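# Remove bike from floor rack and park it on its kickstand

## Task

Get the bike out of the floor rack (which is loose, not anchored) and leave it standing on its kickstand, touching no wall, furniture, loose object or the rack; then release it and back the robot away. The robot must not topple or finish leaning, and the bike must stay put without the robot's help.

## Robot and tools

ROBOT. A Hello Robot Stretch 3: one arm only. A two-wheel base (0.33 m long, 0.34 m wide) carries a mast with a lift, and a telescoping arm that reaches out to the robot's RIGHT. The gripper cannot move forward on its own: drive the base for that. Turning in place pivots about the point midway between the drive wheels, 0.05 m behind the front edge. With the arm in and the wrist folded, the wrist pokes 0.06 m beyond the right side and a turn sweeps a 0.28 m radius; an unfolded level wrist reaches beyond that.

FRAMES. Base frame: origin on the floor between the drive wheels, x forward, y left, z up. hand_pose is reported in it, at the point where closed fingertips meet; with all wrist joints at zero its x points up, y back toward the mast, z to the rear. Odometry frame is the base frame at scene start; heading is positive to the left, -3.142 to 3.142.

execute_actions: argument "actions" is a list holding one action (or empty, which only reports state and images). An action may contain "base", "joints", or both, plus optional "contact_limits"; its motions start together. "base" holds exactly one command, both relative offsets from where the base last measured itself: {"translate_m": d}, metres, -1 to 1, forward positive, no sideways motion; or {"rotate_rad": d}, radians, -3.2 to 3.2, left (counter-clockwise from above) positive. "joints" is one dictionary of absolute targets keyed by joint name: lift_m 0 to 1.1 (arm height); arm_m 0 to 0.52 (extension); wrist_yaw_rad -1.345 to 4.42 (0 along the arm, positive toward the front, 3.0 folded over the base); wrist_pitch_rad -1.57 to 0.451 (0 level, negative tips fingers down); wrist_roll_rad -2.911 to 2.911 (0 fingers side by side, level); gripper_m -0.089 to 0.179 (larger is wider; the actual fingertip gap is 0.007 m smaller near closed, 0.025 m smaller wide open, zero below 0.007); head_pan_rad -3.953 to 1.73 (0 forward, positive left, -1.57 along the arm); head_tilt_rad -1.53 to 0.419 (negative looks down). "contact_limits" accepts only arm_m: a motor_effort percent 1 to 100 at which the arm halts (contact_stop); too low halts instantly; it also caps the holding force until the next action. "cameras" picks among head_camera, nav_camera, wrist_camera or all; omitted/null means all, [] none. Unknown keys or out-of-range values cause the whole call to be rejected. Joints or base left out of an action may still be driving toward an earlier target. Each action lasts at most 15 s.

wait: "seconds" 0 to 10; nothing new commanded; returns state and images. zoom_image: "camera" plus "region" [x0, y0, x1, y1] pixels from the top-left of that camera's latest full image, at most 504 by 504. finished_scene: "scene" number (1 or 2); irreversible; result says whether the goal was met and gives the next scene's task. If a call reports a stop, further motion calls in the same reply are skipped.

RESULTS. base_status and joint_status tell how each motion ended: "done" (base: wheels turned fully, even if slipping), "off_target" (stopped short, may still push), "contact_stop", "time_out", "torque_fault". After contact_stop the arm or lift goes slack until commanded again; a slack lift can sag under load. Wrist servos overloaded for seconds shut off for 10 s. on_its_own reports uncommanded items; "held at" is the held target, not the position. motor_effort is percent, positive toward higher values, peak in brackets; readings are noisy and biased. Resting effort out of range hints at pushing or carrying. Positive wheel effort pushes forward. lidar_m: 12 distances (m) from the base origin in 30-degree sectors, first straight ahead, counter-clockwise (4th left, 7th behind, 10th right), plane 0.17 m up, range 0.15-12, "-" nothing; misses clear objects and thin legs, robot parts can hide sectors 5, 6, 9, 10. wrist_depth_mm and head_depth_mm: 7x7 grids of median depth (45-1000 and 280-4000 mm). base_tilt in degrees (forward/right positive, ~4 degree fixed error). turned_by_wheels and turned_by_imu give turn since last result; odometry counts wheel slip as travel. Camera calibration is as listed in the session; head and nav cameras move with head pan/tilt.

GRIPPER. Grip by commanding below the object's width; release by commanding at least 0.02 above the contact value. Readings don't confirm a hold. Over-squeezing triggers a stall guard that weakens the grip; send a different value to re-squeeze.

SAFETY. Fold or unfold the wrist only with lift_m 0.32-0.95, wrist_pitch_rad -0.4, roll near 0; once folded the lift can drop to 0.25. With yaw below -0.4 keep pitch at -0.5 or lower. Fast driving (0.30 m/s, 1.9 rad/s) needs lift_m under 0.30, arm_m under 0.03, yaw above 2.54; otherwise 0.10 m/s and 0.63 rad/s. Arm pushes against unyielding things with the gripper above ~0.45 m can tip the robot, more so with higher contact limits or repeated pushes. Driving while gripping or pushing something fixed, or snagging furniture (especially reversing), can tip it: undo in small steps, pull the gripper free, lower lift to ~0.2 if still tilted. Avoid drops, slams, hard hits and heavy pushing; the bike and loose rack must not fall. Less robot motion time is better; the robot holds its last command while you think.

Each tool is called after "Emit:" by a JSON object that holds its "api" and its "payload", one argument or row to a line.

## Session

Emit:
{"api": "execute_actions", "payload": {
  "actions": [
    {"joints":{"head_tilt_rad":-0.5}}
  ]
}}

Scene clock: 0.87 s.
base_odometry: x=+0.000 y=+0.000 heading=+0.000 (m, m, rad; odometry frame)
turned_by_wheels: +0.000 (rad since the last result)
turned_by_imu: +0.000 (rad since the last result)
base_tilt: forward=+1.2 right=+1.1 (deg)
lidar_m: 0.85 0.86 1.14 1.52 1.56 2.07 0.98 1.14 2.34 2.22 1.27 0.89
head_depth_mm: 702 768 844 933 1048 1199 1273 / 695 758 830 920 1029 1174 1270 / 685 746 820 905 1013 1152 1249 / 678 737 807 893 994 1127 1247 / 670 727 797 879 976 1108 1229 / 663 719 788 865 964 1087 1218 / 654 711 776 853 945 1064 1204
base_status: not commanded
joint_positions: lift_m=+0.428 arm_m=-0.002 wrist_yaw_rad=+3.011 wrist_pitch_rad=-0.393 wrist_roll_rad=+0.001 gripper_m=+0.037 head_pan_rad=-0.002 head_tilt_rad=-0.493
joint_status: all done
motor_effort: left_wheel=+1(0) right_wheel=+0(1) lift_m=+22(23) arm_m=-1(1) wrist_yaw_rad=+0(0) wrist_pitch_rad=+4(4) wrist_roll_rad=-1(1) gripper_m=+0(0) head_pan_rad=+0(0) head_tilt_rad=-3(34) (%)
hand_pose: x=+0.0085 y=+0.0826 z=+0.4464 quat_wxyz=(+0.183, +0.701, +0.092, +0.683) (m; base frame)
wrist_depth_mm: - - - - - - 891 / - - - - - - 884 / - - - - - - 891 / - - - - - - 902 / 857 876 907 872 917 899 866 / 722 718 - 723 - 733 740 / 616 613 - 616 606 626 622
pictures: head_camera (sideways: a quarter turn clockwise sets it upright), nav_camera (sideways: a quarter turn counterclockwise sets it upright), wrist_camera
camera_calibration (this result's frames):
head_camera: T_world_to_cam=[[-0.456622, 0.0492052, -0.888299, 1.1856], [0.0530159, 0.9982, 0.0280406, -0.0374108], [0.88808, -0.0342901, -0.458408, 0.545668], [0, 0, 0, 1]] pos_world=[0.0587571, -0.00228325, 1.30435]
nav_camera: T_world_to_cam=[[0.477142, -0.0336268, 0.878183, -1.10395], [0.0252321, -0.998332, -0.0519368, 0.113272], [0.878464, 0.0469396, -0.475497, 0.565339], [0, 0, 0, 1]] pos_world=[0.0272519, 0.0494237, 1.24417]
wrist_camera: T_world_to_cam=[[0.993843, -0.110476, -0.00844302, 0.0110425], [-0.0621102, -0.492396, -0.868152, 0.468234], [0.0917528, 0.863332, -0.496226, 0.307365], [0, 0, 0, 1]] pos_world=[-0.010094, -0.0335812, 0.559114]
Images, in order (width x height): head_camera 896x504, nav_camera 672x504, wrist_camera 644x364.

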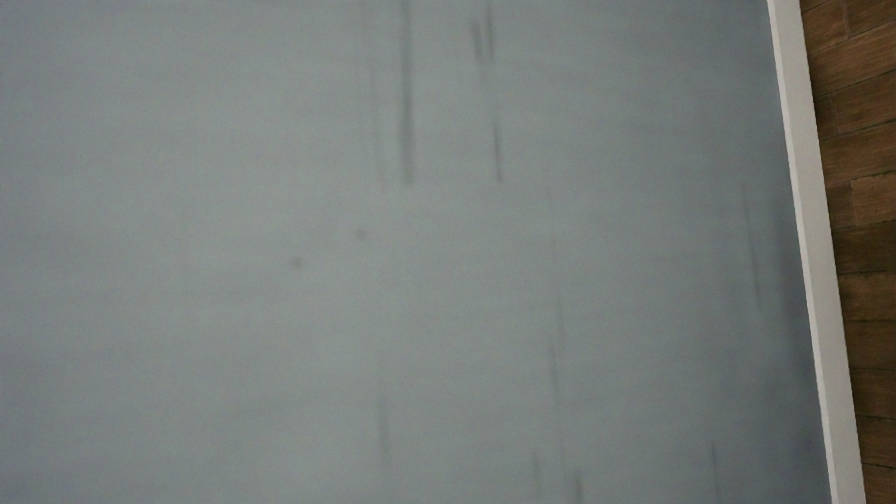

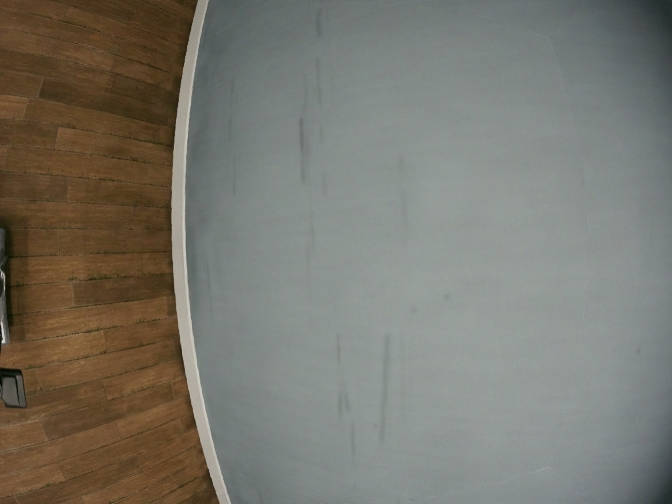

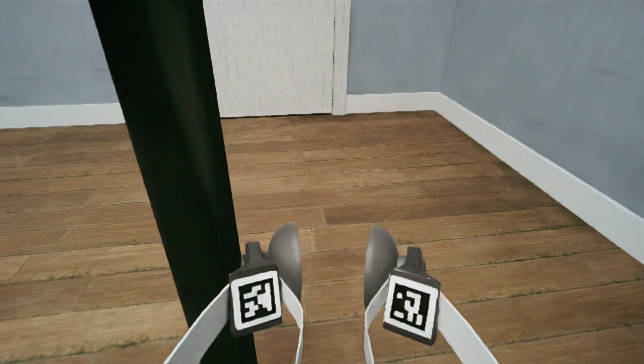

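Emit:
{"api": "execute_actions", "payload": {
  "actions": [
    {"joints":{"head_tilt_rad":-0.7,"head_pan_rad":-2.9}}
  ],
  "cameras": ["head_camera","nav_camera"]
}}

Scene clock: 7.60 s.
base_odometry: x=+0.000 y=+0.000 heading=+0.000 (m, m, rad; odometry frame)
turned_by_wheels: +0.000 (rad since the last result)
turned_by_imu: -0.001 (rad since the last result)
base_tilt: forward=+1.2 right=+1.1 (deg)
lidar_m: 0.84 0.87 1.14 1.52 1.56 2.07 0.98 1.14 2.35 2.22 1.27 0.89
head_depth_mm: 3172 3517 2772 2069 1635 1356 1156 / 3245 3580 2800 2077 1631 1359 1180 / 3271 3589 2794 2062 1638 1355 1160 / 3348 3685 2693 1998 1550 1366 1163 / 3380 3724 2445 1859 1658 1366 1165 / 3427 3762 2696 1964 1659 1369 1165 / 3478 3874 2847 2091 1654 1374 1167
base_status: not commanded
joint_positions: lift_m=+0.428 arm_m=-0.002 wrist_yaw_rad=+3.011 wrist_pitch_rad=-0.393 wrist_roll_rad=+0.001 gripper_m=+0.037 head_pan_rad=-2.893 head_tilt_rad=-0.691
joint_status: all done
motor_effort: left_wheel=+1(1) right_wheel=+0(0) lift_m=+23(23) arm_m=-1(1) wrist_yaw_rad=+0(0) wrist_pitch_rad=+3(3) wrist_roll_rad=+0(0) gripper_m=+0(0) head_pan_rad=-3(47) head_tilt_rad=-4(23) (%)
hand_pose: x=+0.0085 y=+0.0826 z=+0.4464 quat_wxyz=(+0.183, +0.701, +0.092, +0.683) (m; base frame)
wrist_depth_mm: - - - - - - 875 / - - - - - - 881 / - - - - - - 907 / - - - - - - 904 / 856 873 920 871 941 888 848 / 718 720 - 723 - 723 739 / 610 618 - 625 607 618 630
pictures: head_camera (sideways: a quarter turn clockwise sets it upright), nav_camera (sideways: a quarter turn counterclockwise sets it upright)
camera_calibration (this result's frames):
head_camera: T_world_to_cam=[[0.615179, 0.106428, -0.781171, 1.03938], [0.191904, -0.981259, 0.0174378, -0.0244484], [-0.764675, -0.160637, -0.624073, 0.771287], [0, 0, 0, 1]] pos_world=[-0.0449264, -0.0107116, 1.2937]
nav_camera: T_world_to_cam=[[-0.628877, -0.126022, 0.767224, -0.952533], [-0.261705, 0.963507, -0.0562514, 0.120625], [-0.732137, -0.236162, -0.638908, 0.787763], [0, 0, 0, 1]] pos_world=[0.00929221, -0.050224, 1.2409]
Images, in order (width x height): head_camera 896x504, nav_camera 672x504.

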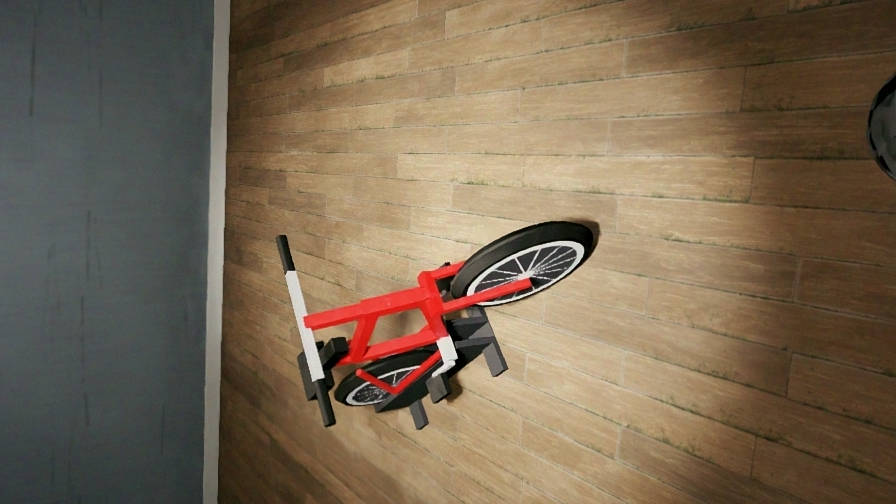

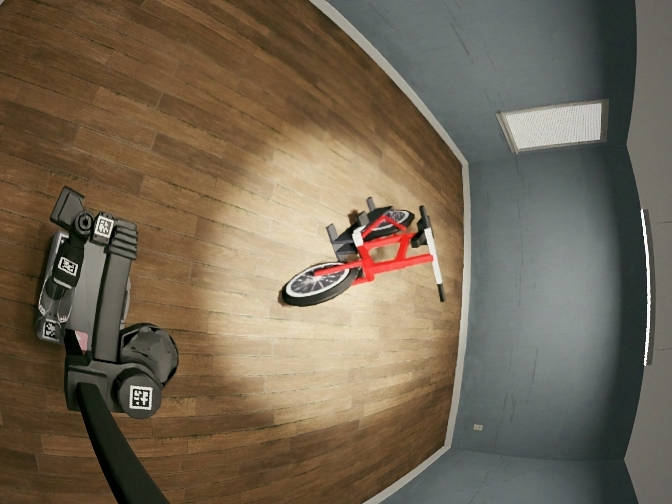

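Emit:
{"api": "execute_actions", "payload": {
  "actions": [
    {"base":{"rotate_rad":3.017},"joints":{"lift_m":0.28,"head_pan_rad":-1.2,"head_tilt_rad":-0.8}}
  ],
  "cameras": []
}}

Emit:
{"api": "execute_actions", "payload": {
  "actions": [
    {"base":{"translate_m":1}}
  ],
  "cameras": []
}}

Emit:
{"api": "execute_actions", "payload": {
  "actions": [
    {"base":{"translate_m":0.61}}
  ],
  "cameras": []
}}

Emit:
{"api": "execute_actions", "payload": {
  "actions": [
    {"base":{"rotate_rad":-2.29}}
  ],
  "cameras": []
}}

Emit:
{"api": "execute_actions", "payload": {
  "actions": [
    {"base":{"translate_m":-0.6}}
  ],
  "cameras": []
}}

Emit:
{"api": "execute_actions", "payload": {
  "actions": [
    {"base":{"rotate_rad":0.06},"joints":{"lift_m":0.4}}
  ],
  "cameras": []
}}

Emit:
{"api": "execute_actions", "payload": {
  "actions": [
    {"joints":{"wrist_yaw_rad":0,"wrist_pitch_rad":0,"gripper_m":0.12,"head_pan_rad":-1.4,"head_tilt_rad":-0.9}}
  ],
  "cameras": ["head_camera","wrist_camera"]
}}

Scene clock: 28.87 s.
base_odometry: x=+0.000 y=+0.000 heading=+3.017 (m, m, rad; odometry frame)
turned_by_wheels: +3.017 (rad since the last result)
turned_by_imu: +3.018 (rad since the last result)
base_tilt: forward=+1.2 right=+1.2 (deg)
lidar_m: 1.00 0.97 2.46 2.22 1.49 0.94 0.85 0.85 1.03 1.52 1.53 1.88
head_depth_mm: 1240 1417 1651 1820 1514 1284 1118 / 1260 1431 1665 1835 1519 1288 1125 / 1268 1461 1704 1859 1521 1296 1122 / 1289 1478 1717 1852 1531 1294 1118 / 1312 1491 1756 1856 1526 1292 1123 / 1318 1525 1803 1858 1534 1300 1121 / 1354 1558 1842 1853 1537 1296 1128
base_status: done
joint_positions: lift_m=+0.280 arm_m=-0.002 wrist_yaw_rad=+3.011 wrist_pitch_rad=-0.394 wrist_roll_rad=+0.001 gripper_m=+0.037 head_pan_rad=-1.207 head_tilt_rad=-0.790
joint_status: all done
motor_effort: left_wheel=-1(6) right_wheel=+1(8) lift_m=+19(20) arm_m=-1(1) wrist_yaw_rad=+0(0) wrist_pitch_rad=+4(4) wrist_roll_rad=-1(1) gripper_m=+0(0) head_pan_rad=+4(50) head_tilt_rad=-5(19) (%)
hand_pose: x=+0.0084 y=+0.0824 z=+0.2983 quat_wxyz=(+0.184, +0.701, +0.093, +0.683) (m; base frame)
wrist_depth_mm: - - - - - - - / - - - - - - - / - - - - - - - / 800 825 814 823 822 840 826 / 633 628 673 642 675 647 649 / 525 530 - 534 - 541 539 / 462 - - - 443 461 463
pictures: none
No camera images: the call's "cameras" was empty. Leave "cameras" out to get every camera's image.

Scene clock: 33.90 s.
base_odometry: x=-0.992 y=+0.124 heading=+3.017 (m, m, rad; odometry frame)
turned_by_wheels: +0.000 (rad since the last result)
turned_by_imu: +0.001 (rad since the last result)
base_tilt: forward=+1.1 right=+1.1 (deg)
lidar_m: 2.93 2.95 0.43 0.26 2.41 2.03 1.82 1.84 1.49 1.37 1.37 1.66
head_depth_mm: 1109 1266 1462 1683 1511 1284 1117 / 1126 1280 1483 1725 1518 1290 1115 / 1139 1296 1511 1742 1513 1294 1122 / 1152 1319 1541 1746 1514 1291 1121 / 1164 1339 1565 1775 1525 1291 1123 / 1182 1361 1592 1811 1536 1298 1127 / 1197 1377 1619 1812 1532 1299 1125
base_status: done
joint_positions: lift_m=+0.280 arm_m=-0.002 wrist_yaw_rad=+3.011 wrist_pitch_rad=-0.394 wrist_roll_rad=+0.001 gripper_m=+0.037 head_pan_rad=-1.207 head_tilt_rad=-0.790
joint_status: not commanded
motor_effort: left_wheel=-1(4) right_wheel=+1(7) lift_m=+19(19) arm_m=-2(1) wrist_yaw_rad=+0(1) wrist_pitch_rad=+4(4) wrist_roll_rad=+0(0) gripper_m=+0(1) head_pan_rad=+4(5) head_tilt_rad=-5(5) (%)
hand_pose: x=+0.0084 y=+0.0824 z=+0.2983 quat_wxyz=(+0.184, +0.701, +0.093, +0.683) (m; base frame)
wrist_depth_mm: - - - - 611 - - / - - - 360 641 - - / - - - 384 812 - - / 801 795 348 424 777 823 830 / 640 644 370 489 678 647 664 / 529 533 - 535 - 534 539 / 463 - - - 446 457 463
pictures: none
No camera images: the call's "cameras" was empty. Leave "cameras" out to get every camera's image.

Scene clock: 37.57 s.
base_odometry: x=-1.598 y=+0.200 heading=+3.017 (m, m, rad; odometry frame)
turned_by_wheels: +0.000 (rad since the last result)
turned_by_imu: +0.000 (rad since the last result)
base_tilt: forward=+1.2 right=+1.1 (deg)
lidar_m: 2.33 2.35 2.77 0.82 0.65 0.65 2.43 2.17 1.39 1.25 1.26 1.53
head_depth_mm: 1019 1158 1352 1601 1514 1286 1114 / 1028 1175 1362 1626 1524 1291 1124 / 1042 1195 1385 1668 1516 1288 1121 / 1057 1210 1413 1704 1520 1298 1122 / 1070 1229 1432 1691 1527 1297 1121 / 1083 1244 1463 1720 1521 1296 1124 / 1101 1268 1494 1761 1531 1297 1125
base_status: done
joint_positions: lift_m=+0.280 arm_m=-0.002 wrist_yaw_rad=+3.011 wrist_pitch_rad=-0.394 wrist_roll_rad=+0.001 gripper_m=+0.037 head_pan_rad=-1.207 head_tilt_rad=-0.790
joint_status: not commanded
motor_effort: left_wheel=-1(5) right_wheel=+1(8) lift_m=+19(19) arm_m=-1(1) wrist_yaw_rad=+0(1) wrist_pitch_rad=+4(4) wrist_roll_rad=+0(0) gripper_m=+1(0) head_pan_rad=+4(4) head_tilt_rad=-5(5) (%)
hand_pose: x=+0.0084 y=+0.0824 z=+0.2983 quat_wxyz=(+0.184, +0.701, +0.093, +0.683) (m; base frame)
wrist_depth_mm: - - 812 - - - - / - - 853 - - - - / 940 953 926 - - - - / 664 801 806 823 808 835 826 / 612 641 669 650 674 650 657 / 522 533 - 532 - 538 537 / 461 - - - 442 457 460
pictures: none
No camera images: the call's "cameras" was empty. Leave "cameras" out to get every camera's image.

Scene clock: 40.27 s.
base_odometry: x=-1.597 y=+0.200 heading=+0.727 (m, m, rad; odometry frame)
turned_by_wheels: -2.290 (rad since the last result)
turned_by_imu: -2.292 (rad since the last result)
base_tilt: forward=+1.1 right=+1.2 (deg)
lidar_m: 1.57 1.27 1.26 1.37 2.12 2.33 2.55 0.94 0.82 0.65 0.67 2.43
head_depth_mm: 2650 2847 2352 1841 1035 1287 1116 / 2840 3070 2338 1854 1089 1236 1120 / 2701 2959 2353 1851 1170 1254 1121 / 2510 2812 2373 1852 1526 1297 1126 / 2332 2650 2364 1860 1528 1290 1124 / 2194 2469 2383 1851 1525 1296 1125 / 2066 2320 2371 1863 1527 1297 1125
base_status: done
joint_positions: lift_m=+0.280 arm_m=-0.002 wrist_yaw_rad=+3.011 wrist_pitch_rad=-0.394 wrist_roll_rad=+0.001 gripper_m=+0.037 head_pan_rad=-1.207 head_tilt_rad=-0.790
joint_status: not commanded
motor_effort: left_wheel=+2(8) right_wheel=-2(6) lift_m=+19(19) arm_m=-2(2) wrist_yaw_rad=+0(0) wrist_pitch_rad=+3(4) wrist_roll_rad=+0(0) gripper_m=+0(1) head_pan_rad=+4(4) head_tilt_rad=-5(5) (%)
hand_pose: x=+0.0084 y=+0.0824 z=+0.2983 quat_wxyz=(+0.184, +0.701, +0.093, +0.683) (m; base frame)
wrist_depth_mm: - - - - - - 958 / - - - - - - - / - - - - - - - / 796 806 823 809 819 831 848 / 628 641 672 648 673 655 652 / 528 530 - 536 - 534 540 / 467 - - - 442 460 464
pictures: none
No camera images: the call's "cameras" was empty. Leave "cameras" out to get every camera's image.

Scene clock: 43.83 s.
base_odometry: x=-2.046 y=-0.198 heading=+0.727 (m, m, rad; odometry frame)
turned_by_wheels: +0.000 (rad since the last result)
turned_by_imu: -0.002 (rad since the last result)
base_tilt: forward=+1.2 right=+1.2 (deg)
lidar_m: 2.03 1.64 1.63 1.79 1.88 1.86 2.04 2.15 0.69 0.66 0.82 0.92
head_depth_mm: 2252 2457 2356 1844 1512 1176 1116 / 2516 2789 2337 1848 1519 1212 1123 / 2833 3081 2356 1845 1131 1240 1121 / 3015 3171 2374 1855 1211 1266 1123 / 2820 3037 2365 1849 1453 1298 1120 / 2621 2892 2365 1072 1294 1302 1123 / 2471 2788 2379 1857 1372 1300 1124
base_status: done
joint_positions: lift_m=+0.280 arm_m=-0.002 wrist_yaw_rad=+3.011 wrist_pitch_rad=-0.394 wrist_roll_rad=+0.001 gripper_m=+0.037 head_pan_rad=-1.207 head_tilt_rad=-0.790
joint_status: not commanded
motor_effort: left_wheel=+2(5) right_wheel=-2(7) lift_m=+19(19) arm_m=-2(2) wrist_yaw_rad=+1(0) wrist_pitch_rad=+4(4) wrist_roll_rad=-1(1) gripper_m=+0(0) head_pan_rad=+4(5) head_tilt_rad=-5(5) (%)
hand_pose: x=+0.0084 y=+0.0824 z=+0.2983 quat_wxyz=(+0.184, +0.701, +0.093, +0.683) (m; base frame)
wrist_depth_mm: - - - - - - - / - - - - - - - / - - - - - - - / 795 797 813 811 821 835 821 / 630 640 667 648 670 656 649 / 530 529 - 533 - 534 542 / 462 - - - 441 458 460
pictures: none
No camera images: the call's "cameras" was empty. Leave "cameras" out to get every camera's image.

Scene clock: 45.77 s.
base_odometry: x=-2.046 y=-0.198 heading=+0.787 (m, m, rad; odometry frame)
turned_by_wheels: +0.060 (rad since the last result)
turned_by_imu: +0.060 (rad since the last result)
base_tilt: forward=+1.2 right=+1.1 (deg)
lidar_m: 1.95 1.63 1.63 1.83 1.87 1.86 2.09 2.14 0.68 0.66 0.82 0.98
head_depth_mm: 2387 2612 2360 1835 1522 1150 1113 / 2664 2891 2347 1840 1514 1216 1123 / 2970 3181 2338 1844 1152 1246 1133 / 2890 3111 2365 1859 1308 1280 1122 / 2714 2935 2359 1803 1416 1268 1124 / 2568 2855 2367 1208 1345 1297 1124 / 2437 2724 2393 1861 1451 1296 1127
base_status: done
joint_positions: lift_m=+0.400 arm_m=-0.002 wrist_yaw_rad=+3.011 wrist_pitch_rad=-0.394 wrist_roll_rad=+0.001 gripper_m=+0.037 head_pan_rad=-1.207 head_tilt_rad=-0.790
joint_status: all done
motor_effort: left_wheel=-1(4) right_wheel=+1(5) lift_m=+26(27) arm_m=-2(2) wrist_yaw_rad=+0(0) wrist_pitch_rad=+4(4) wrist_roll_rad=-1(0) gripper_m=+0(0) head_pan_rad=+4(4) head_tilt_rad=-5(5) (%)
hand_pose: x=+0.0084 y=+0.0824 z=+0.4178 quat_wxyz=(+0.184, +0.701, +0.093, +0.683) (m; base frame)
wrist_depth_mm: - - - - - - - / - - - - - - - / - - - - - - - / - - - - - - - / 829 818 859 823 858 851 860 / 687 683 - 688 - 700 707 / 584 584 - 586 575 598 602
pictures: none
No camera images: the call's "cameras" was empty. Leave "cameras" out to get every camera's image.

Scene clock: 48.27 s.
base_odometry: x=-2.046 y=-0.198 heading=+0.787 (m, m, rad; odometry frame)
turned_by_wheels: +0.000 (rad since the last result)
turned_by_imu: +0.000 (rad since the last result)
base_tilt: forward=+1.1 right=+1.1 (deg)
lidar_m: 1.95 1.64 1.63 1.83 1.87 1.86 2.10 2.14 0.68 0.66 0.82 0.98
head_depth_mm: 2098 2315 2043 1674 1422 1238 1096 / 2297 2488 2041 1676 1198 1238 1133 / 2538 2600 2047 1678 1183 1263 - / 2855 2605 2062 1009 1303 1241 1106 / 3049 2595 2047 1304 1321 1245 1102 / 2819 2621 1992 1643 1372 1245 1097 / 2651 2606 2044 1116 1367 1241 1097
base_status: not commanded
joint_positions: lift_m=+0.400 arm_m=-0.002 wrist_yaw_rad=+0.004 wrist_pitch_rad=-0.025 wrist_roll_rad=+0.001 gripper_m=+0.120 head_pan_rad=-1.393 head_tilt_rad=-0.888
joint_status: all done
motor_effort: left_wheel=-1(1) right_wheel=+1(1) lift_m=+26(27) arm_m=-2(2) wrist_yaw_rad=-4(6) wrist_pitch_rad=+7(6) wrist_roll_rad=-1(0) gripper_m=+0(82) head_pan_rad=-4(21) head_tilt_rad=-6(19) (%)
hand_pose: x=-0.0205 y=-0.3986 z=+0.5080 quat_wxyz=(+0.707, +0.010, -0.707, -0.008) (m; base frame)
wrist_depth_mm: - - - - - - - / - - - - - - - / - - - - - - - / - 452 448 - - - - / - - - - - - - / 499 - - 463 449 - - / 674 495 589 458 450 451 938
pictures: head_camera (sideways: a quarter turn clockwise sets it upright), wrist_camera
camera_calibration (this result's frames):
head_camera: T_world_to_cam=[[-0.0875759, 0.759898, -0.644116, 0.86505], [0.992794, 0.11967, 0.00619725, -0.0146969], [0.0817904, -0.638932, -0.764902, 0.949289], [0, 0, 0, 1]] pos_world=[0.0127059, -0.0490594, 1.2834]
wrist_camera: T_world_to_cam=[[-0.999664, -0.0259218, -0.000548044, -0.0239946], [-0.00337046, 0.15088, -0.988546, 0.601752], [0.0257076, -0.988212, -0.150917, -0.15873], [0, 0, 0, 1]] pos_world=[-0.0178778, -0.248274, 0.570892]
Images, in order (width x height): head_camera 896x504, wrist_camera 644x364.

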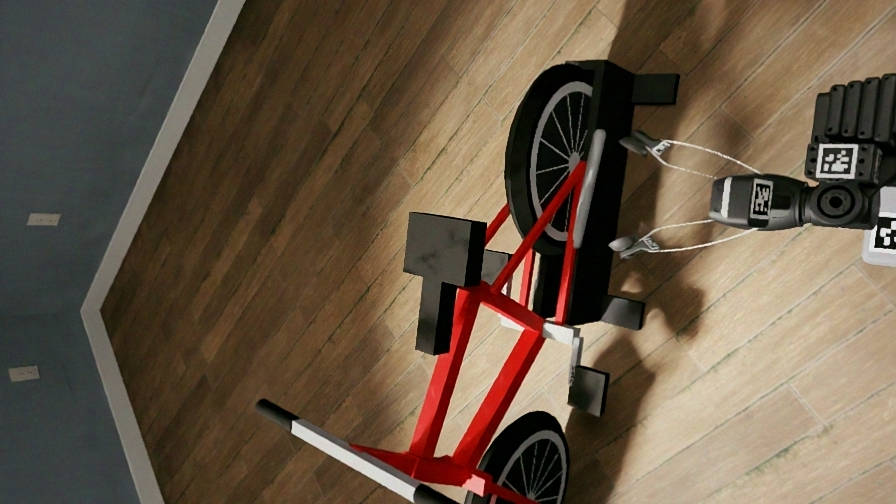

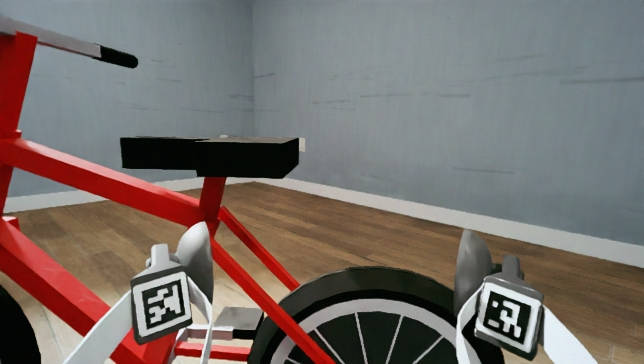

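Emit:
{"api": "execute_actions", "payload": {
  "actions": [
    {"base":{"rotate_rad":-0.087},"joints":{"lift_m":0.392,"wrist_roll_rad":1.57}}
  ],
  "cameras": []
}}

Emit:
{"api": "execute_actions", "payload": {
  "actions": [
    {"base":{"translate_m":0.39},"joints":{"arm_m":0.17,"head_pan_rad":-1.57}}
  ],
  "cameras": ["head_camera","wrist_camera"]
}}

Scene clock: 58.13 s.
base_odometry: x=-2.046 y=-0.198 heading=+0.700 (m, m, rad; odometry frame)
turned_by_wheels: -0.087 (rad since the last result)
turned_by_imu: -0.088 (rad since the last result)
base_tilt: forward=+1.1 right=+1.1 (deg)
lidar_m: 2.08 1.65 1.63 1.76 1.88 1.86 2.01 2.16 0.70 0.66 0.82 0.90
head_depth_mm: 1985 2224 2046 1680 1420 1236 1091 / 2160 2392 2054 1689 1302 1240 1135 / 2372 2511 2040 1681 1193 1257 - / 2597 2619 2045 1605 1208 1242 1100 / 2892 2615 2067 1038 1323 1244 1101 / 3041 2594 2055 1605 1343 1244 1101 / 2765 2626 1982 1605 1342 1244 1096
base_status: done
joint_positions: lift_m=+0.392 arm_m=-0.002 wrist_yaw_rad=+0.003 wrist_pitch_rad=-0.024 wrist_roll_rad=+1.570 gripper_m=+0.120 head_pan_rad=-1.393 head_tilt_rad=-0.889
joint_status: all done
motor_effort: left_wheel=+2(5) right_wheel=-2(6) lift_m=+19(22) arm_m=-2(2) wrist_yaw_rad=-3(4) wrist_pitch_rad=+7(7) wrist_roll_rad=-1(1) gripper_m=+1(1) head_pan_rad=-3(3) head_tilt_rad=-6(6) (%)
hand_pose: x=-0.0207 y=-0.3986 z=+0.5004 quat_wxyz=(+0.001, +0.001, -1.000, -0.012) (m; base frame)
wrist_depth_mm: - - - - - 928 433 / - - - - - 420 415 / - - - - - 421 407 / - - - - 441 426 409 / - - - - - 427 416 / - - - - - - 418 / - - - 453 - - 429
pictures: none
No camera images: the call's "cameras" was empty. Leave "cameras" out to get every camera's image.

Scene clock: 63.27 s.
base_odometry: x=-1.748 y=+0.053 heading=+0.700 (m, m, rad; odometry frame)
turned_by_wheels: +0.000 (rad since the last result)
turned_by_imu: -0.001 (rad since the last result)
base_tilt: forward=+1.2 right=+1.1 (deg)
lidar_m: 1.78 1.41 1.39 1.50 2.20 2.17 2.35 2.39 0.71 0.65 0.66 2.59
head_depth_mm: 2061 2320 2052 1679 1270 1237 1098 / 2187 2434 2037 1010 1243 1234 1106 / 2349 2491 2045 1075 1289 - 1115 / 2512 2593 2043 1679 1319 1215 1115 / 2669 2613 1975 978 1344 1243 1096 / 2913 2613 2037 1673 1162 1247 1099 / 2784 2632 2064 1678 1207 1242 1100
base_status: done
joint_positions: lift_m=+0.392 arm_m=+0.170 wrist_yaw_rad=+0.002 wrist_pitch_rad=-0.024 wrist_roll_rad=+1.570 gripper_m=+0.120 head_pan_rad=-1.563 head_tilt_rad=-0.889
joint_status: all done
motor_effort: left_wheel=+1(6) right_wheel=-3(2) lift_m=+19(19) arm_m=+4(4) wrist_yaw_rad=-3(2) wrist_pitch_rad=+7(6) wrist_roll_rad=-1(0) gripper_m=+0(0) head_pan_rad=-2(23) head_tilt_rad=-6(6) (%)
hand_pose: x=-0.0207 y=-0.5702 z=+0.5005 quat_wxyz=(+0.001, +0.001, -1.000, -0.012) (m; base frame)
wrist_depth_mm: - - - - 232 233 394 / - - - 251 - 265 236 / - - - 244 - 884 333 / - - - - - 902 611 / - - - - - 832 260 / - 321 - - - - 249 / 238 249 - - - 262 550
pictures: head_camera (sideways: a quarter turn clockwise sets it upright), wrist_camera
camera_calibration (this result's frames):
head_camera: T_world_to_cam=[[0.042442, 0.764024, -0.64379, 0.863832], [0.998716, -0.0502781, 0.00617248, -0.0147008], [-0.0276526, -0.643226, -0.765177, 0.950314], [0, 0, 0, 1]] pos_world=[0.00429789, -0.0494614, 1.28338]
wrist_camera: T_world_to_cam=[[-0.00190989, 0.0023763, -0.999995, 0.508333], [0.991779, 0.127952, -0.00159014, 0.133802], [0.127948, -0.991777, -0.00260114, -0.403645], [0, 0, 0, 1]] pos_world=[-0.0800856, -0.418654, 0.507493]
Images, in order (width x height): head_camera 896x504, wrist_camera 644x364.

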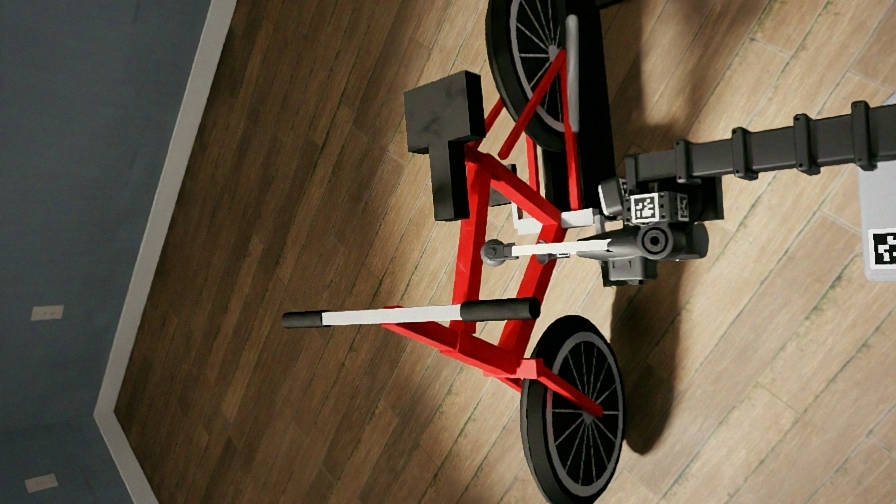

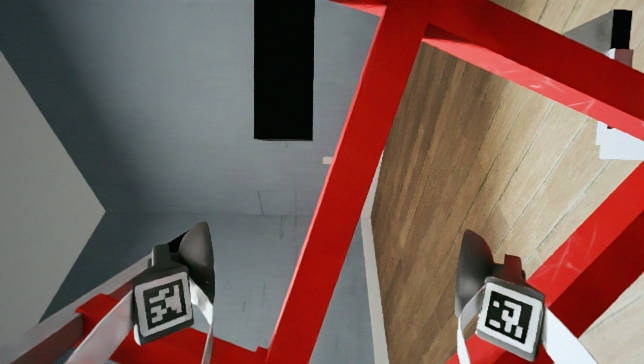

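Emit:
{"api": "execute_actions", "payload": {
  "actions": [
    {"joints":{"arm_m":0.275}}
  ],
  "cameras": []
}}

Emit:
{"api": "execute_actions", "payload": {
  "actions": [
    {"joints":{"gripper_m":-0.01}}
  ],
  "cameras": []
}}

Emit:
{"api": "execute_actions", "payload": {
  "actions": [
    {"base":{"translate_m":0.25},"joints":{"head_pan_rad":-1.9}}
  ],
  "cameras": ["head_camera","wrist_camera"]
}}

Scene clock: 76.57 s.
base_odometry: x=-1.748 y=+0.053 heading=+0.700 (m, m, rad; odometry frame)
turned_by_wheels: +0.000 (rad since the last result)
turned_by_imu: -0.001 (rad since the last result)
base_tilt: forward=+1.2 right=+1.2 (deg)
lidar_m: 1.78 1.41 1.39 1.50 2.20 2.17 2.36 2.39 0.71 0.65 0.66 2.59
head_depth_mm: 2069 2319 2037 1670 1267 1238 1093 / 2211 2416 2032 1004 1241 1240 1102 / 2332 2512 2042 1079 1305 1226 1114 / 2531 2599 2039 1688 1242 1244 1115 / 2680 2605 1971 978 1341 1243 1097 / 2893 2617 2055 1675 1158 1242 1104 / 2796 2620 2046 1687 1205 1241 1097
base_status: not commanded
joint_positions: lift_m=+0.392 arm_m=+0.275 wrist_yaw_rad=+0.002 wrist_pitch_rad=-0.024 wrist_roll_rad=+1.570 gripper_m=+0.120 head_pan_rad=-1.563 head_tilt_rad=-0.889
joint_status: all done
motor_effort: left_wheel=+2(1) right_wheel=-2(3) lift_m=+19(19) arm_m=+3(3) wrist_yaw_rad=-2(3) wrist_pitch_rad=+6(7) wrist_roll_rad=+0(1) gripper_m=+1(0) head_pan_rad=-3(3) head_tilt_rad=-6(6) (%)
hand_pose: x=-0.0207 y=-0.6752 z=+0.5005 quat_wxyz=(+0.001, +0.001, -1.000, -0.012) (m; base frame)
wrist_depth_mm: - - 122 - 129 812 159 / - - 124 - 131 905 609 / - - 126 - 133 910 603 / - - - - 134 888 605 / - - - 162 - 845 604 / - 325 - 138 - - 599 / 247 - - 139 - - 568
pictures: none
No camera images: the call's "cameras" was empty. Leave "cameras" out to get every camera's image.

Scene clock: 78.37 s.
base_odometry: x=-1.748 y=+0.053 heading=+0.700 (m, m, rad; odometry frame)
turned_by_wheels: +0.000 (rad since the last result)
turned_by_imu: +0.000 (rad since the last result)
base_tilt: forward=+1.2 right=+1.2 (deg)
lidar_m: 1.77 1.41 1.39 1.51 2.20 2.17 2.35 2.40 0.71 0.65 0.66 2.59
head_depth_mm: 2064 2318 2033 1669 1271 1238 1092 / 2195 2411 2035 1003 1244 1242 1108 / 2334 2510 2045 1076 1293 1224 1116 / 2493 2593 2036 1685 1241 1235 1119 / 2671 2600 1988 975 1344 1243 1100 / 2905 2594 2047 1693 1165 1245 1094 / 2784 2620 2048 1684 1202 1243 1099
base_status: not commanded
joint_positions: lift_m=+0.392 arm_m=+0.275 wrist_yaw_rad=+0.002 wrist_pitch_rad=-0.036 wrist_roll_rad=+1.601 gripper_m=-0.009 head_pan_rad=-1.563 head_tilt_rad=-0.889
joint_status: all done
motor_effort: left_wheel=+2(2) right_wheel=-3(3) lift_m=+20(20) arm_m=-1(4) wrist_yaw_rad=-3(3) wrist_pitch_rad=+10(11) wrist_roll_rad=-14(14) gripper_m=-21(95) head_pan_rad=-4(3) head_tilt_rad=-6(5) (%)
hand_pose: x=-0.0207 y=-0.6752 z=+0.4973 quat_wxyz=(-0.015, +0.001, -1.000, -0.018) (m; base frame)
wrist_depth_mm: - - 120 - 128 883 161 / - - 122 - 130 877 598 / - - 124 - 132 879 601 / - - - - - 882 593 / - - - 134 - 882 588 / - - - 136 - 872 595 / - - - 138 - 828 603
pictures: none
No camera images: the call's "cameras" was empty. Leave "cameras" out to get every camera's image.

Scene clock: 82.03 s.
base_odometry: x=-1.556 y=+0.214 heading=+0.700 (m, m, rad; odometry frame)
turned_by_wheels: +0.000 (rad since the last result)
turned_by_imu: -0.002 (rad since the last result)
base_tilt: forward=+1.1 right=+1.2 (deg)
lidar_m: 1.58 1.26 1.24 1.34 2.03 2.37 2.57 2.55 0.70 0.64 0.65 2.39
head_depth_mm: 2118 2370 2044 1684 1431 1240 1100 / 2170 2402 2042 1689 1397 1242 1115 / 2236 2474 2041 1686 1358 1239 - / 2274 2491 2053 1036 1380 1245 1116 / 2347 2584 2047 1049 1353 1246 1091 / 2426 2616 2041 1678 1356 1242 1100 / 2508 2614 2052 940 1027 1203 1101
base_status: done
joint_positions: lift_m=+0.392 arm_m=+0.275 wrist_yaw_rad=-0.017 wrist_pitch_rad=-0.037 wrist_roll_rad=+1.607 gripper_m=-0.009 head_pan_rad=-1.893 head_tilt_rad=-0.889
joint_status: all done
on_its_own: wrist_yaw_rad is at rest, and its effort (+18) is outside its rest range (-12 to +12)
motor_effort: left_wheel=-2(12) right_wheel=+5(29) lift_m=+20(20) arm_m=-1(1) wrist_yaw_rad=+18(74) wrist_pitch_rad=+10(11) wrist_roll_rad=-16(16) gripper_m=-19(20) head_pan_rad=-3(32) head_tilt_rad=-5(5) (%)
hand_pose: x=-0.0257 y=-0.6751 z=+0.4970 quat_wxyz=(-0.018, -0.009, -1.000, -0.019) (m; base frame)
wrist_depth_mm: - - 123 - 129 873 543 / - - 124 - 130 874 590 / - - 125 - 131 857 593 / - - - - - 867 591 / - - - 134 - 874 598 / - - - 135 - 887 600 / - - - 136 - 830 597
pictures: head_camera (sideways: a quarter turn clockwise sets it upright), wrist_camera
camera_calibration (this result's frames):
head_camera: T_world_to_cam=[[0.287683, 0.709065, -0.64379, 0.862336], [0.928559, -0.371133, 0.00617244, -0.0142728], [-0.234555, -0.599573, -0.765177, 0.951577], [0, 0, 0, 1]] pos_world=[-0.0116295, -0.0462097, 1.28338]
wrist_camera: T_world_to_cam=[[0.0350782, 0.0150656, -0.999271, 0.514241], [0.993571, 0.107164, 0.0364938, 0.119246], [0.107636, -0.994127, -0.0112096, -0.504866], [0, 0, 0, 1]] pos_world=[-0.0821766, -0.522428, 0.503855]
Images, in order (width x height): head_camera 896x504, wrist_camera 644x364.

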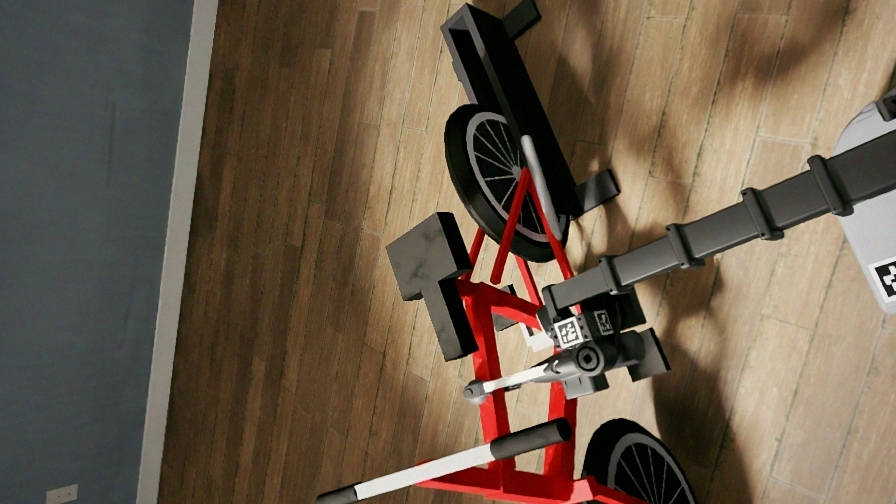

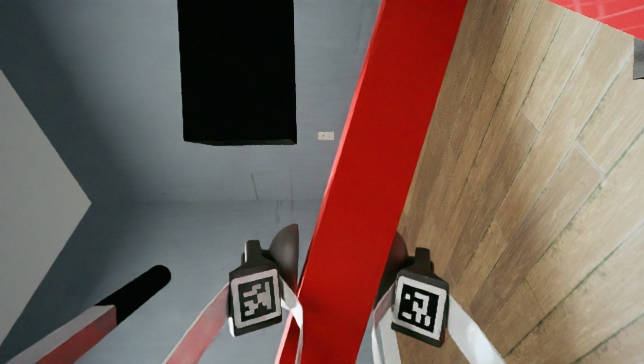

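Emit:
{"api": "execute_actions", "payload": {
  "actions": [
    {"base":{"translate_m":0.05}}
  ],
  "cameras": []
}}

Emit:
{"api": "execute_actions", "payload": {
  "actions": [
    {"joints":{"gripper_m":0.1}}
  ],
  "cameras": []
}}

Emit:
{"api": "execute_actions", "payload": {
  "actions": [
    {"joints":{"arm_m":0.05}}
  ],
  "cameras": ["head_camera"]
}}

Scene clock: 88.77 s.
base_odometry: x=-1.518 y=+0.246 heading=+0.700 (m, m, rad; odometry frame)
turned_by_wheels: +0.000 (rad since the last result)
turned_by_imu: -0.001 (rad since the last result)
base_tilt: forward=+1.2 right=+1.1 (deg)
lidar_m: 1.53 1.23 1.22 1.31 1.98 2.41 2.61 2.59 0.70 0.64 0.65 2.35
head_depth_mm: 2139 2419 2029 1550 1422 1239 1095 / 2198 2419 2037 1671 1393 1236 1115 / 2269 2479 2042 1636 1366 1242 - / 2315 2527 2051 1036 1378 1243 1119 / 2400 2589 2058 1084 1273 1246 1099 / 2457 2604 2049 1685 1373 1243 1096 / 2523 2624 2043 939 1025 1207 1098
base_status: done
joint_positions: lift_m=+0.392 arm_m=+0.275 wrist_yaw_rad=-0.049 wrist_pitch_rad=-0.037 wrist_roll_rad=+1.607 gripper_m=-0.009 head_pan_rad=-1.893 head_tilt_rad=-0.889
joint_status: not commanded
on_its_own: wrist_yaw_rad is held at -0.053, not at your +0.000, by its stall guard, which is not easing now
motor_effort: left_wheel=+1(8) right_wheel=-1(19) lift_m=+20(20) arm_m=-1(1) wrist_yaw_rad=-5(47) wrist_pitch_rad=+10(10) wrist_roll_rad=-16(16) gripper_m=-18(19) head_pan_rad=-3(3) head_tilt_rad=-5(5) (%)
hand_pose: x=-0.0338 y=-0.6749 z=+0.4970 quat_wxyz=(-0.018, -0.025, -0.999, -0.019) (m; base frame)
wrist_depth_mm: - - 126 - 131 865 161 / - - 126 - 132 881 595 / - - 127 - 133 875 593 / - - - - - 870 599 / - - - 133 - 879 600 / - - - 134 - 884 600 / - - - 135 - 829 597
pictures: none
No camera images: the call's "cameras" was empty. Leave "cameras" out to get every camera's image.

Scene clock: 90.37 s.
base_odometry: x=-1.518 y=+0.246 heading=+0.700 (m, m, rad; odometry frame)
turned_by_wheels: +0.000 (rad since the last result)
turned_by_imu: +0.000 (rad since the last result)
base_tilt: forward=+1.2 right=+1.1 (deg)
lidar_m: 1.54 1.23 1.21 1.31 1.98 2.41 2.61 2.57 0.70 0.64 0.65 2.34
head_depth_mm: 2116 2412 2035 1556 1423 1243 1093 / 2195 2418 2038 1672 1396 1241 1115 / 2248 2512 2034 1675 1365 1241 - / 2300 2525 2035 1035 1367 1248 1111 / 2366 2573 2035 1083 1266 1240 1097 / 2459 2602 2040 1686 1348 1244 1096 / 2532 2610 2053 1564 1022 1202 1102
base_status: not commanded
joint_positions: lift_m=+0.392 arm_m=+0.275 wrist_yaw_rad=-0.050 wrist_pitch_rad=-0.025 wrist_roll_rad=+1.577 gripper_m=+0.100 head_pan_rad=-1.893 head_tilt_rad=-0.889
joint_status: all done
on_its_own: wrist_yaw_rad is held at -0.053, not at your +0.000, by its stall guard, which is not easing now
motor_effort: left_wheel=+1(1) right_wheel=-1(2) lift_m=+21(20) arm_m=-1(1) wrist_yaw_rad=-4(6) wrist_pitch_rad=+7(11) wrist_roll_rad=-4(16) gripper_m=+0(80) head_pan_rad=-3(3) head_tilt_rad=-6(5) (%)
hand_pose: x=-0.0340 y=-0.6752 z=+0.5000 quat_wxyz=(-0.003, -0.025, -1.000, -0.013) (m; base frame)
wrist_depth_mm: - - 123 - 129 857 531 / - - 124 - 130 901 604 / - - 125 - 130 896 598 / - - - - 131 916 610 / - - - 161 131 896 604 / - - - 132 - 787 598 / 263 - - 133 - 919 607
pictures: none
No camera images: the call's "cameras" was empty. Leave "cameras" out to get every camera's image.

Scene clock: 93.27 s.
base_odometry: x=-1.518 y=+0.246 heading=+0.700 (m, m, rad; odometry frame)
turned_by_wheels: +0.000 (rad since the last result)
turned_by_imu: -0.001 (rad since the last result)
base_tilt: forward=+1.2 right=+1.1 (deg)
lidar_m: 1.54 1.23 1.22 1.31 1.98 2.42 2.61 2.58 0.70 0.64 0.65 2.35
head_depth_mm: 2133 2403 2051 1553 1421 1236 1093 / 2183 2419 2031 1682 1396 1242 1119 / 2254 2490 2032 1682 1365 1238 - / 2312 2518 2046 1035 1369 1288 - / 2352 2603 2044 1079 1267 1266 1094 / 2431 2608 2034 1678 1347 1245 1095 / 2520 2598 2051 1562 1022 1201 1096
base_status: not commanded
joint_positions: lift_m=+0.392 arm_m=+0.050 wrist_yaw_rad=-0.051 wrist_pitch_rad=-0.024 wrist_roll_rad=+1.576 gripper_m=+0.100 head_pan_rad=-1.893 head_tilt_rad=-0.889
joint_status: all done
on_its_own: wrist_yaw_rad is held at -0.053, not at your +0.000, by its stall guard, which is not easing now
motor_effort: left_wheel=+1(1) right_wheel=-1(2) lift_m=+20(20) arm_m=-5(6) wrist_yaw_rad=-2(3) wrist_pitch_rad=+7(7) wrist_roll_rad=-3(4) gripper_m=+0(0) head_pan_rad=-4(3) head_tilt_rad=-6(6) (%)
hand_pose: x=-0.0344 y=-0.4505 z=+0.5003 quat_wxyz=(-0.003, -0.026, -1.000, -0.012) (m; base frame)
wrist_depth_mm: - - - 356 - 917 405 / - - - 352 354 466 584 / - - - 352 - 380 356 / - - - - - 899 353 / - - - - - 369 599 / - 343 - - - 766 595 / 242 - - 358 365 379 362
pictures: head_camera (sideways: a quarter turn clockwise sets it upright)
camera_calibration (this result's frames):
head_camera: T_world_to_cam=[[0.287725, 0.709067, -0.643769, 0.862309], [0.92854, -0.37118, 0.00617088, -0.0142707], [-0.234579, -0.599541, -0.765195, 0.951599], [0, 0, 0, 1]] pos_world=[-0.0116317, -0.0462084, 1.28337]
Images, in order (width x height): head_camera 896x504.

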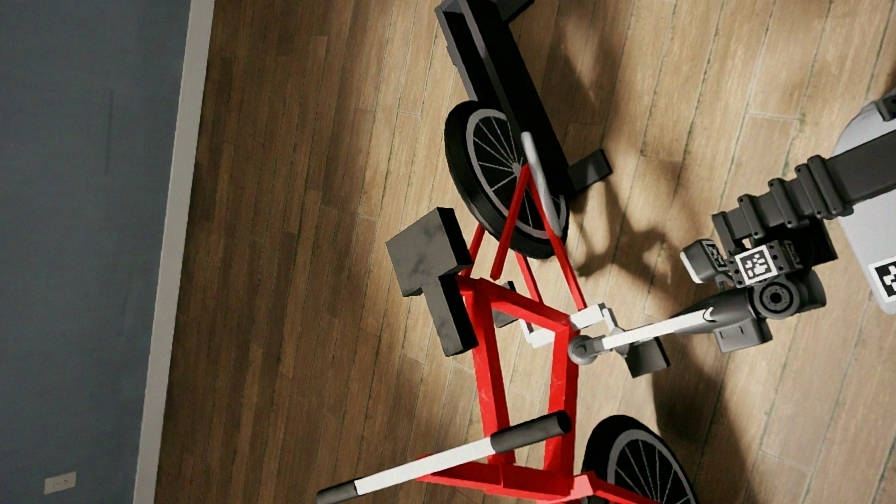

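Emit:
{"api": "execute_actions", "payload": {
  "actions": [
    {"base":{"translate_m":-0.39},"joints":{"lift_m":0.105,"wrist_yaw_rad":0,"gripper_m":0.07,"head_pan_rad":-1.57,"head_tilt_rad":-1.0}}
  ],
  "cameras": ["head_camera","wrist_camera"]
}}

Scene clock: 103.20 s.
base_odometry: x=-1.816 y=-0.005 heading=+0.700 (m, m, rad; odometry frame)
turned_by_wheels: +0.000 (rad since the last result)
turned_by_imu: -0.002 (rad since the last result)
base_tilt: forward=+1.1 right=+1.2 (deg)
lidar_m: 1.85 1.47 1.45 1.56 2.13 2.10 2.27 2.34 0.68 0.65 0.80 0.88
head_depth_mm: 2071 2196 1817 1548 1361 1201 1082 / 2200 2199 1810 1551 1332 1202 1115 / 2358 2176 1816 1545 1337 1220 - / 2480 2186 1807 1236 1333 1238 - / 2560 2178 1824 1204 1335 1201 1080 / 2697 2182 1811 1083 1333 1202 1083 / 2741 2191 1816 1158 1306 1204 1078
base_status: done
joint_positions: lift_m=+0.105 arm_m=+0.050 wrist_yaw_rad=-0.003 wrist_pitch_rad=-0.024 wrist_roll_rad=+1.576 gripper_m=+0.070 head_pan_rad=-1.577 head_tilt_rad=-0.987
joint_status: all done
motor_effort: left_wheel=+1(2) right_wheel=-1(5) lift_m=+19(19) arm_m=-5(5) wrist_yaw_rad=+2(5) wrist_pitch_rad=+6(7) wrist_roll_rad=-3(3) gripper_m=-1(81) head_pan_rad=+4(29) head_tilt_rad=-7(19) (%)
hand_pose: x=-0.0222 y=-0.4509 z=+0.2135 quat_wxyz=(-0.002, -0.002, -1.000, -0.012) (m; base frame)
wrist_depth_mm: - - - 349 326 328 265 / - - 352 350 330 330 264 / - - 358 356 336 335 264 / - - 360 361 339 341 250 / - - 361 362 367 364 252 / 405 - 373 371 373 362 262 / 377 - - 494 747 351 260
pictures: head_camera (sideways: a quarter turn clockwise sets it upright), wrist_camera
camera_calibration (this result's frames):
head_camera: T_world_to_cam=[[0.0533539, 0.822995, -0.565537, 0.761811], [0.997924, -0.0643945, 0.000436371, -0.00722778], [-0.0360583, -0.564386, -0.824723, 1.02779], [0, 0, 0, 1]] pos_world=[0.00362742, -0.0473643, 1.27847]
wrist_camera: T_world_to_cam=[[0.00448704, 0.00230815, -0.999987, 0.221175], [0.992487, 0.122258, 0.00473558, 0.115584], [0.122267, -0.992496, -0.00174223, -0.286455], [0, 0, 0, 1]] pos_world=[-0.0806841, -0.298947, 0.220126]
Images, in order (width x height): head_camera 896x504, wrist_camera 644x364.

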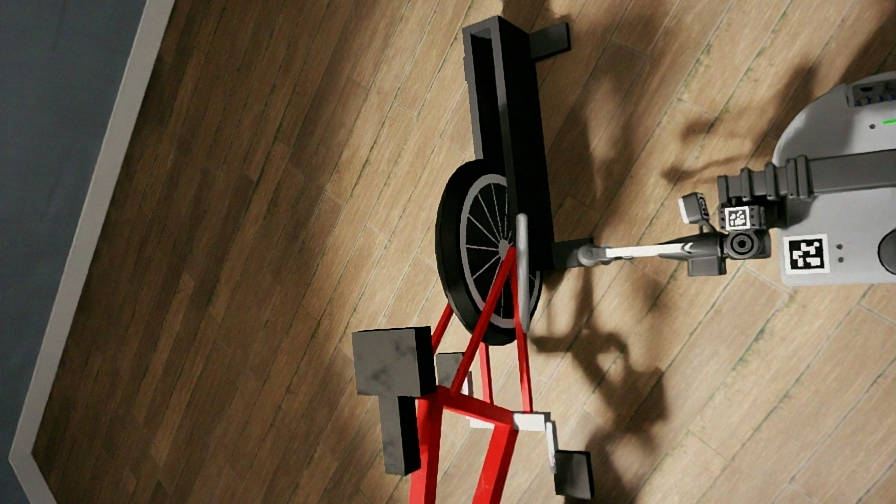

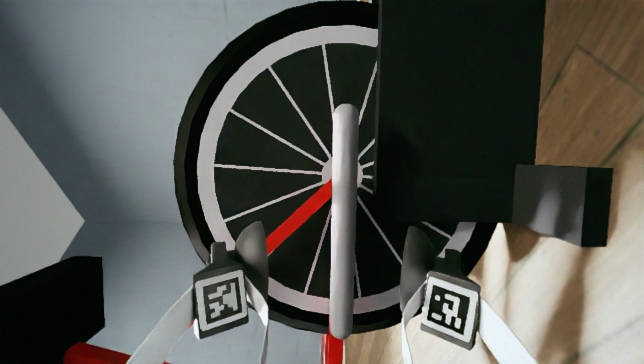

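Emit:
{"api": "execute_actions", "payload": {
  "actions": [
    {"joints":{"arm_m":0.235}}
  ],
  "cameras": []
}}

Emit:
{"api": "execute_actions", "payload": {
  "actions": [
    {"joints":{"lift_m":0.05}}
  ],
  "cameras": ["head_camera","wrist_camera"]
}}

Scene clock: 112.63 s.
base_odometry: x=-1.816 y=-0.005 heading=+0.700 (m, m, rad; odometry frame)
turned_by_wheels: +0.000 (rad since the last result)
turned_by_imu: -0.001 (rad since the last result)
base_tilt: forward=+1.2 right=+1.2 (deg)
lidar_m: 1.84 1.46 1.45 1.56 2.13 2.10 2.27 2.34 0.69 0.65 0.80 0.88
head_depth_mm: 2070 2197 1820 1553 1354 1204 1081 / 2193 2194 1810 1547 1346 1209 1115 / 2365 2179 1799 1525 1338 1216 - / 2461 2181 1805 1254 1338 1206 - / 2589 2181 1801 1219 1337 1206 1082 / 2674 2195 1813 1086 1333 1201 1086 / 2745 2172 1818 1161 1331 1205 1081
base_status: not commanded
joint_positions: lift_m=+0.105 arm_m=+0.234 wrist_yaw_rad=-0.004 wrist_pitch_rad=-0.024 wrist_roll_rad=+1.577 gripper_m=+0.070 head_pan_rad=-1.577 head_tilt_rad=-0.988
joint_status: all done
motor_effort: left_wheel=+1(1) right_wheel=+1(2) lift_m=+19(19) arm_m=+8(14) wrist_yaw_rad=+4(4) wrist_pitch_rad=+7(7) wrist_roll_rad=-4(4) gripper_m=-1(2) head_pan_rad=+4(4) head_tilt_rad=-6(6) (%)
hand_pose: x=-0.0223 y=-0.6349 z=+0.2133 quat_wxyz=(-0.003, -0.002, -1.000, -0.013) (m; base frame)
wrist_depth_mm: - 173 174 175 176 156 156 / - 175 176 177 156 158 158 / 196 177 178 179 158 160 161 / 189 179 179 180 162 162 162 / 200 181 182 182 134 164 165 / - 183 - 156 134 166 167 / - 185 158 186 143 188 190
pictures: none
No camera images: the call's "cameras" was empty. Leave "cameras" out to get every camera's image.

Scene clock: 114.27 s.
base_odometry: x=-1.816 y=-0.005 heading=+0.700 (m, m, rad; odometry frame)
turned_by_wheels: +0.000 (rad since the last result)
turned_by_imu: +0.000 (rad since the last result)
base_tilt: forward=+1.2 right=+1.1 (deg)
lidar_m: 1.85 1.46 1.45 1.57 2.13 2.10 2.27 2.34 0.71 0.66 0.80 0.88
head_depth_mm: 2069 2182 1819 1556 1357 1205 1084 / 2212 2167 1809 1552 1356 1203 1121 / 2345 2181 1820 1359 1347 1205 - / 2446 2199 1807 1215 1352 1200 - / 2572 2194 1815 1228 1336 1203 1085 / 2668 2181 1810 1083 1328 1205 1081 / 2757 2180 1806 1163 1339 1205 1083
base_status: not commanded
joint_positions: lift_m=+0.066 arm_m=+0.235 wrist_yaw_rad=-0.005 wrist_pitch_rad=+0.074 wrist_roll_rad=+1.589 gripper_m=+0.070 head_pan_rad=-1.577 head_tilt_rad=-0.988
joint_status: lift_m contact_stop (moved -0.039 of -0.055)
on_its_own: lift_m is slack since a contact_stop, until your next command for it (your +0.050 is given up)
motor_effort: left_wheel=-1(0) right_wheel=+1(2) lift_m=+22(24) arm_m=+6(8) wrist_yaw_rad=+5(4) wrist_pitch_rad=-20(23) wrist_roll_rad=-9(9) gripper_m=+7(7) head_pan_rad=+5(4) head_tilt_rad=-6(6) (%)
hand_pose: x=-0.0227 y=-0.6368 z=+0.1992 quat_wxyz=(-0.009, -0.002, -0.999, +0.036) (m; base frame)
wrist_depth_mm: - 194 189 184 173 156 153 / - 195 190 185 169 158 154 / - 197 192 136 162 160 156 / - 198 194 139 166 161 158 / - 200 195 142 166 163 159 / - 202 167 146 - 165 161 / - 204 196 150 190 185 181
pictures: head_camera (sideways: a quarter turn clockwise sets it upright), wrist_camera
camera_calibration (this result's frames):
head_camera: T_world_to_cam=[[0.0533467, 0.82353, -0.564758, 0.760797], [0.997925, -0.0643822, 0.000381236, -0.00715601], [-0.0360464, -0.563607, -0.825256, 1.02848], [0, 0, 0, 1]] pos_world=[0.00362816, -0.0473422, 1.27843]
wrist_camera: T_world_to_cam=[[0.0165672, -0.0949713, -0.995342, 0.144681], [0.992632, 0.121065, 0.0049705, 0.138092], [0.120029, -0.988091, 0.0962773, -0.487733], [0, 0, 0, 1]] pos_world=[-0.0809288, -0.484903, 0.190279]
Images, in order (width x height): head_camera 896x504, wrist_camera 644x364.

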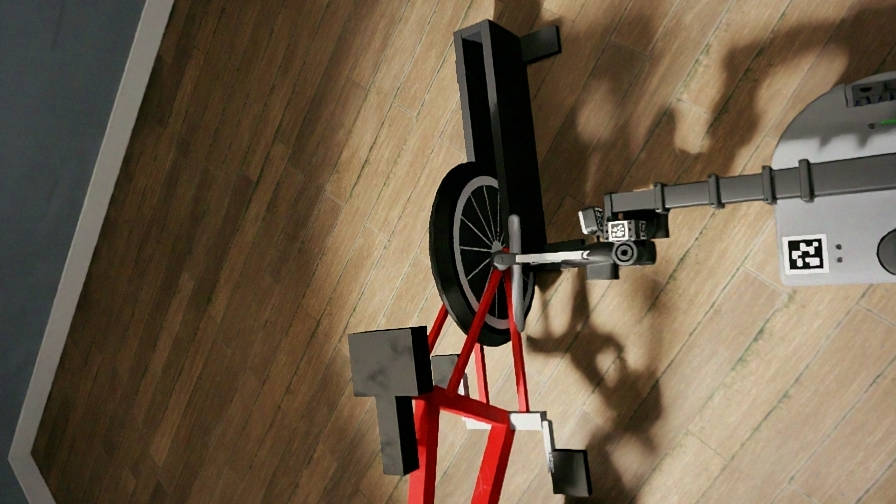

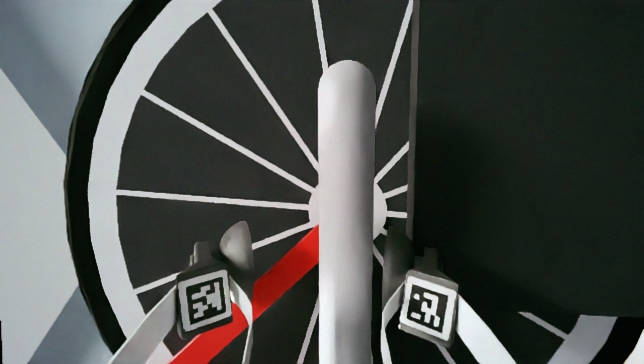

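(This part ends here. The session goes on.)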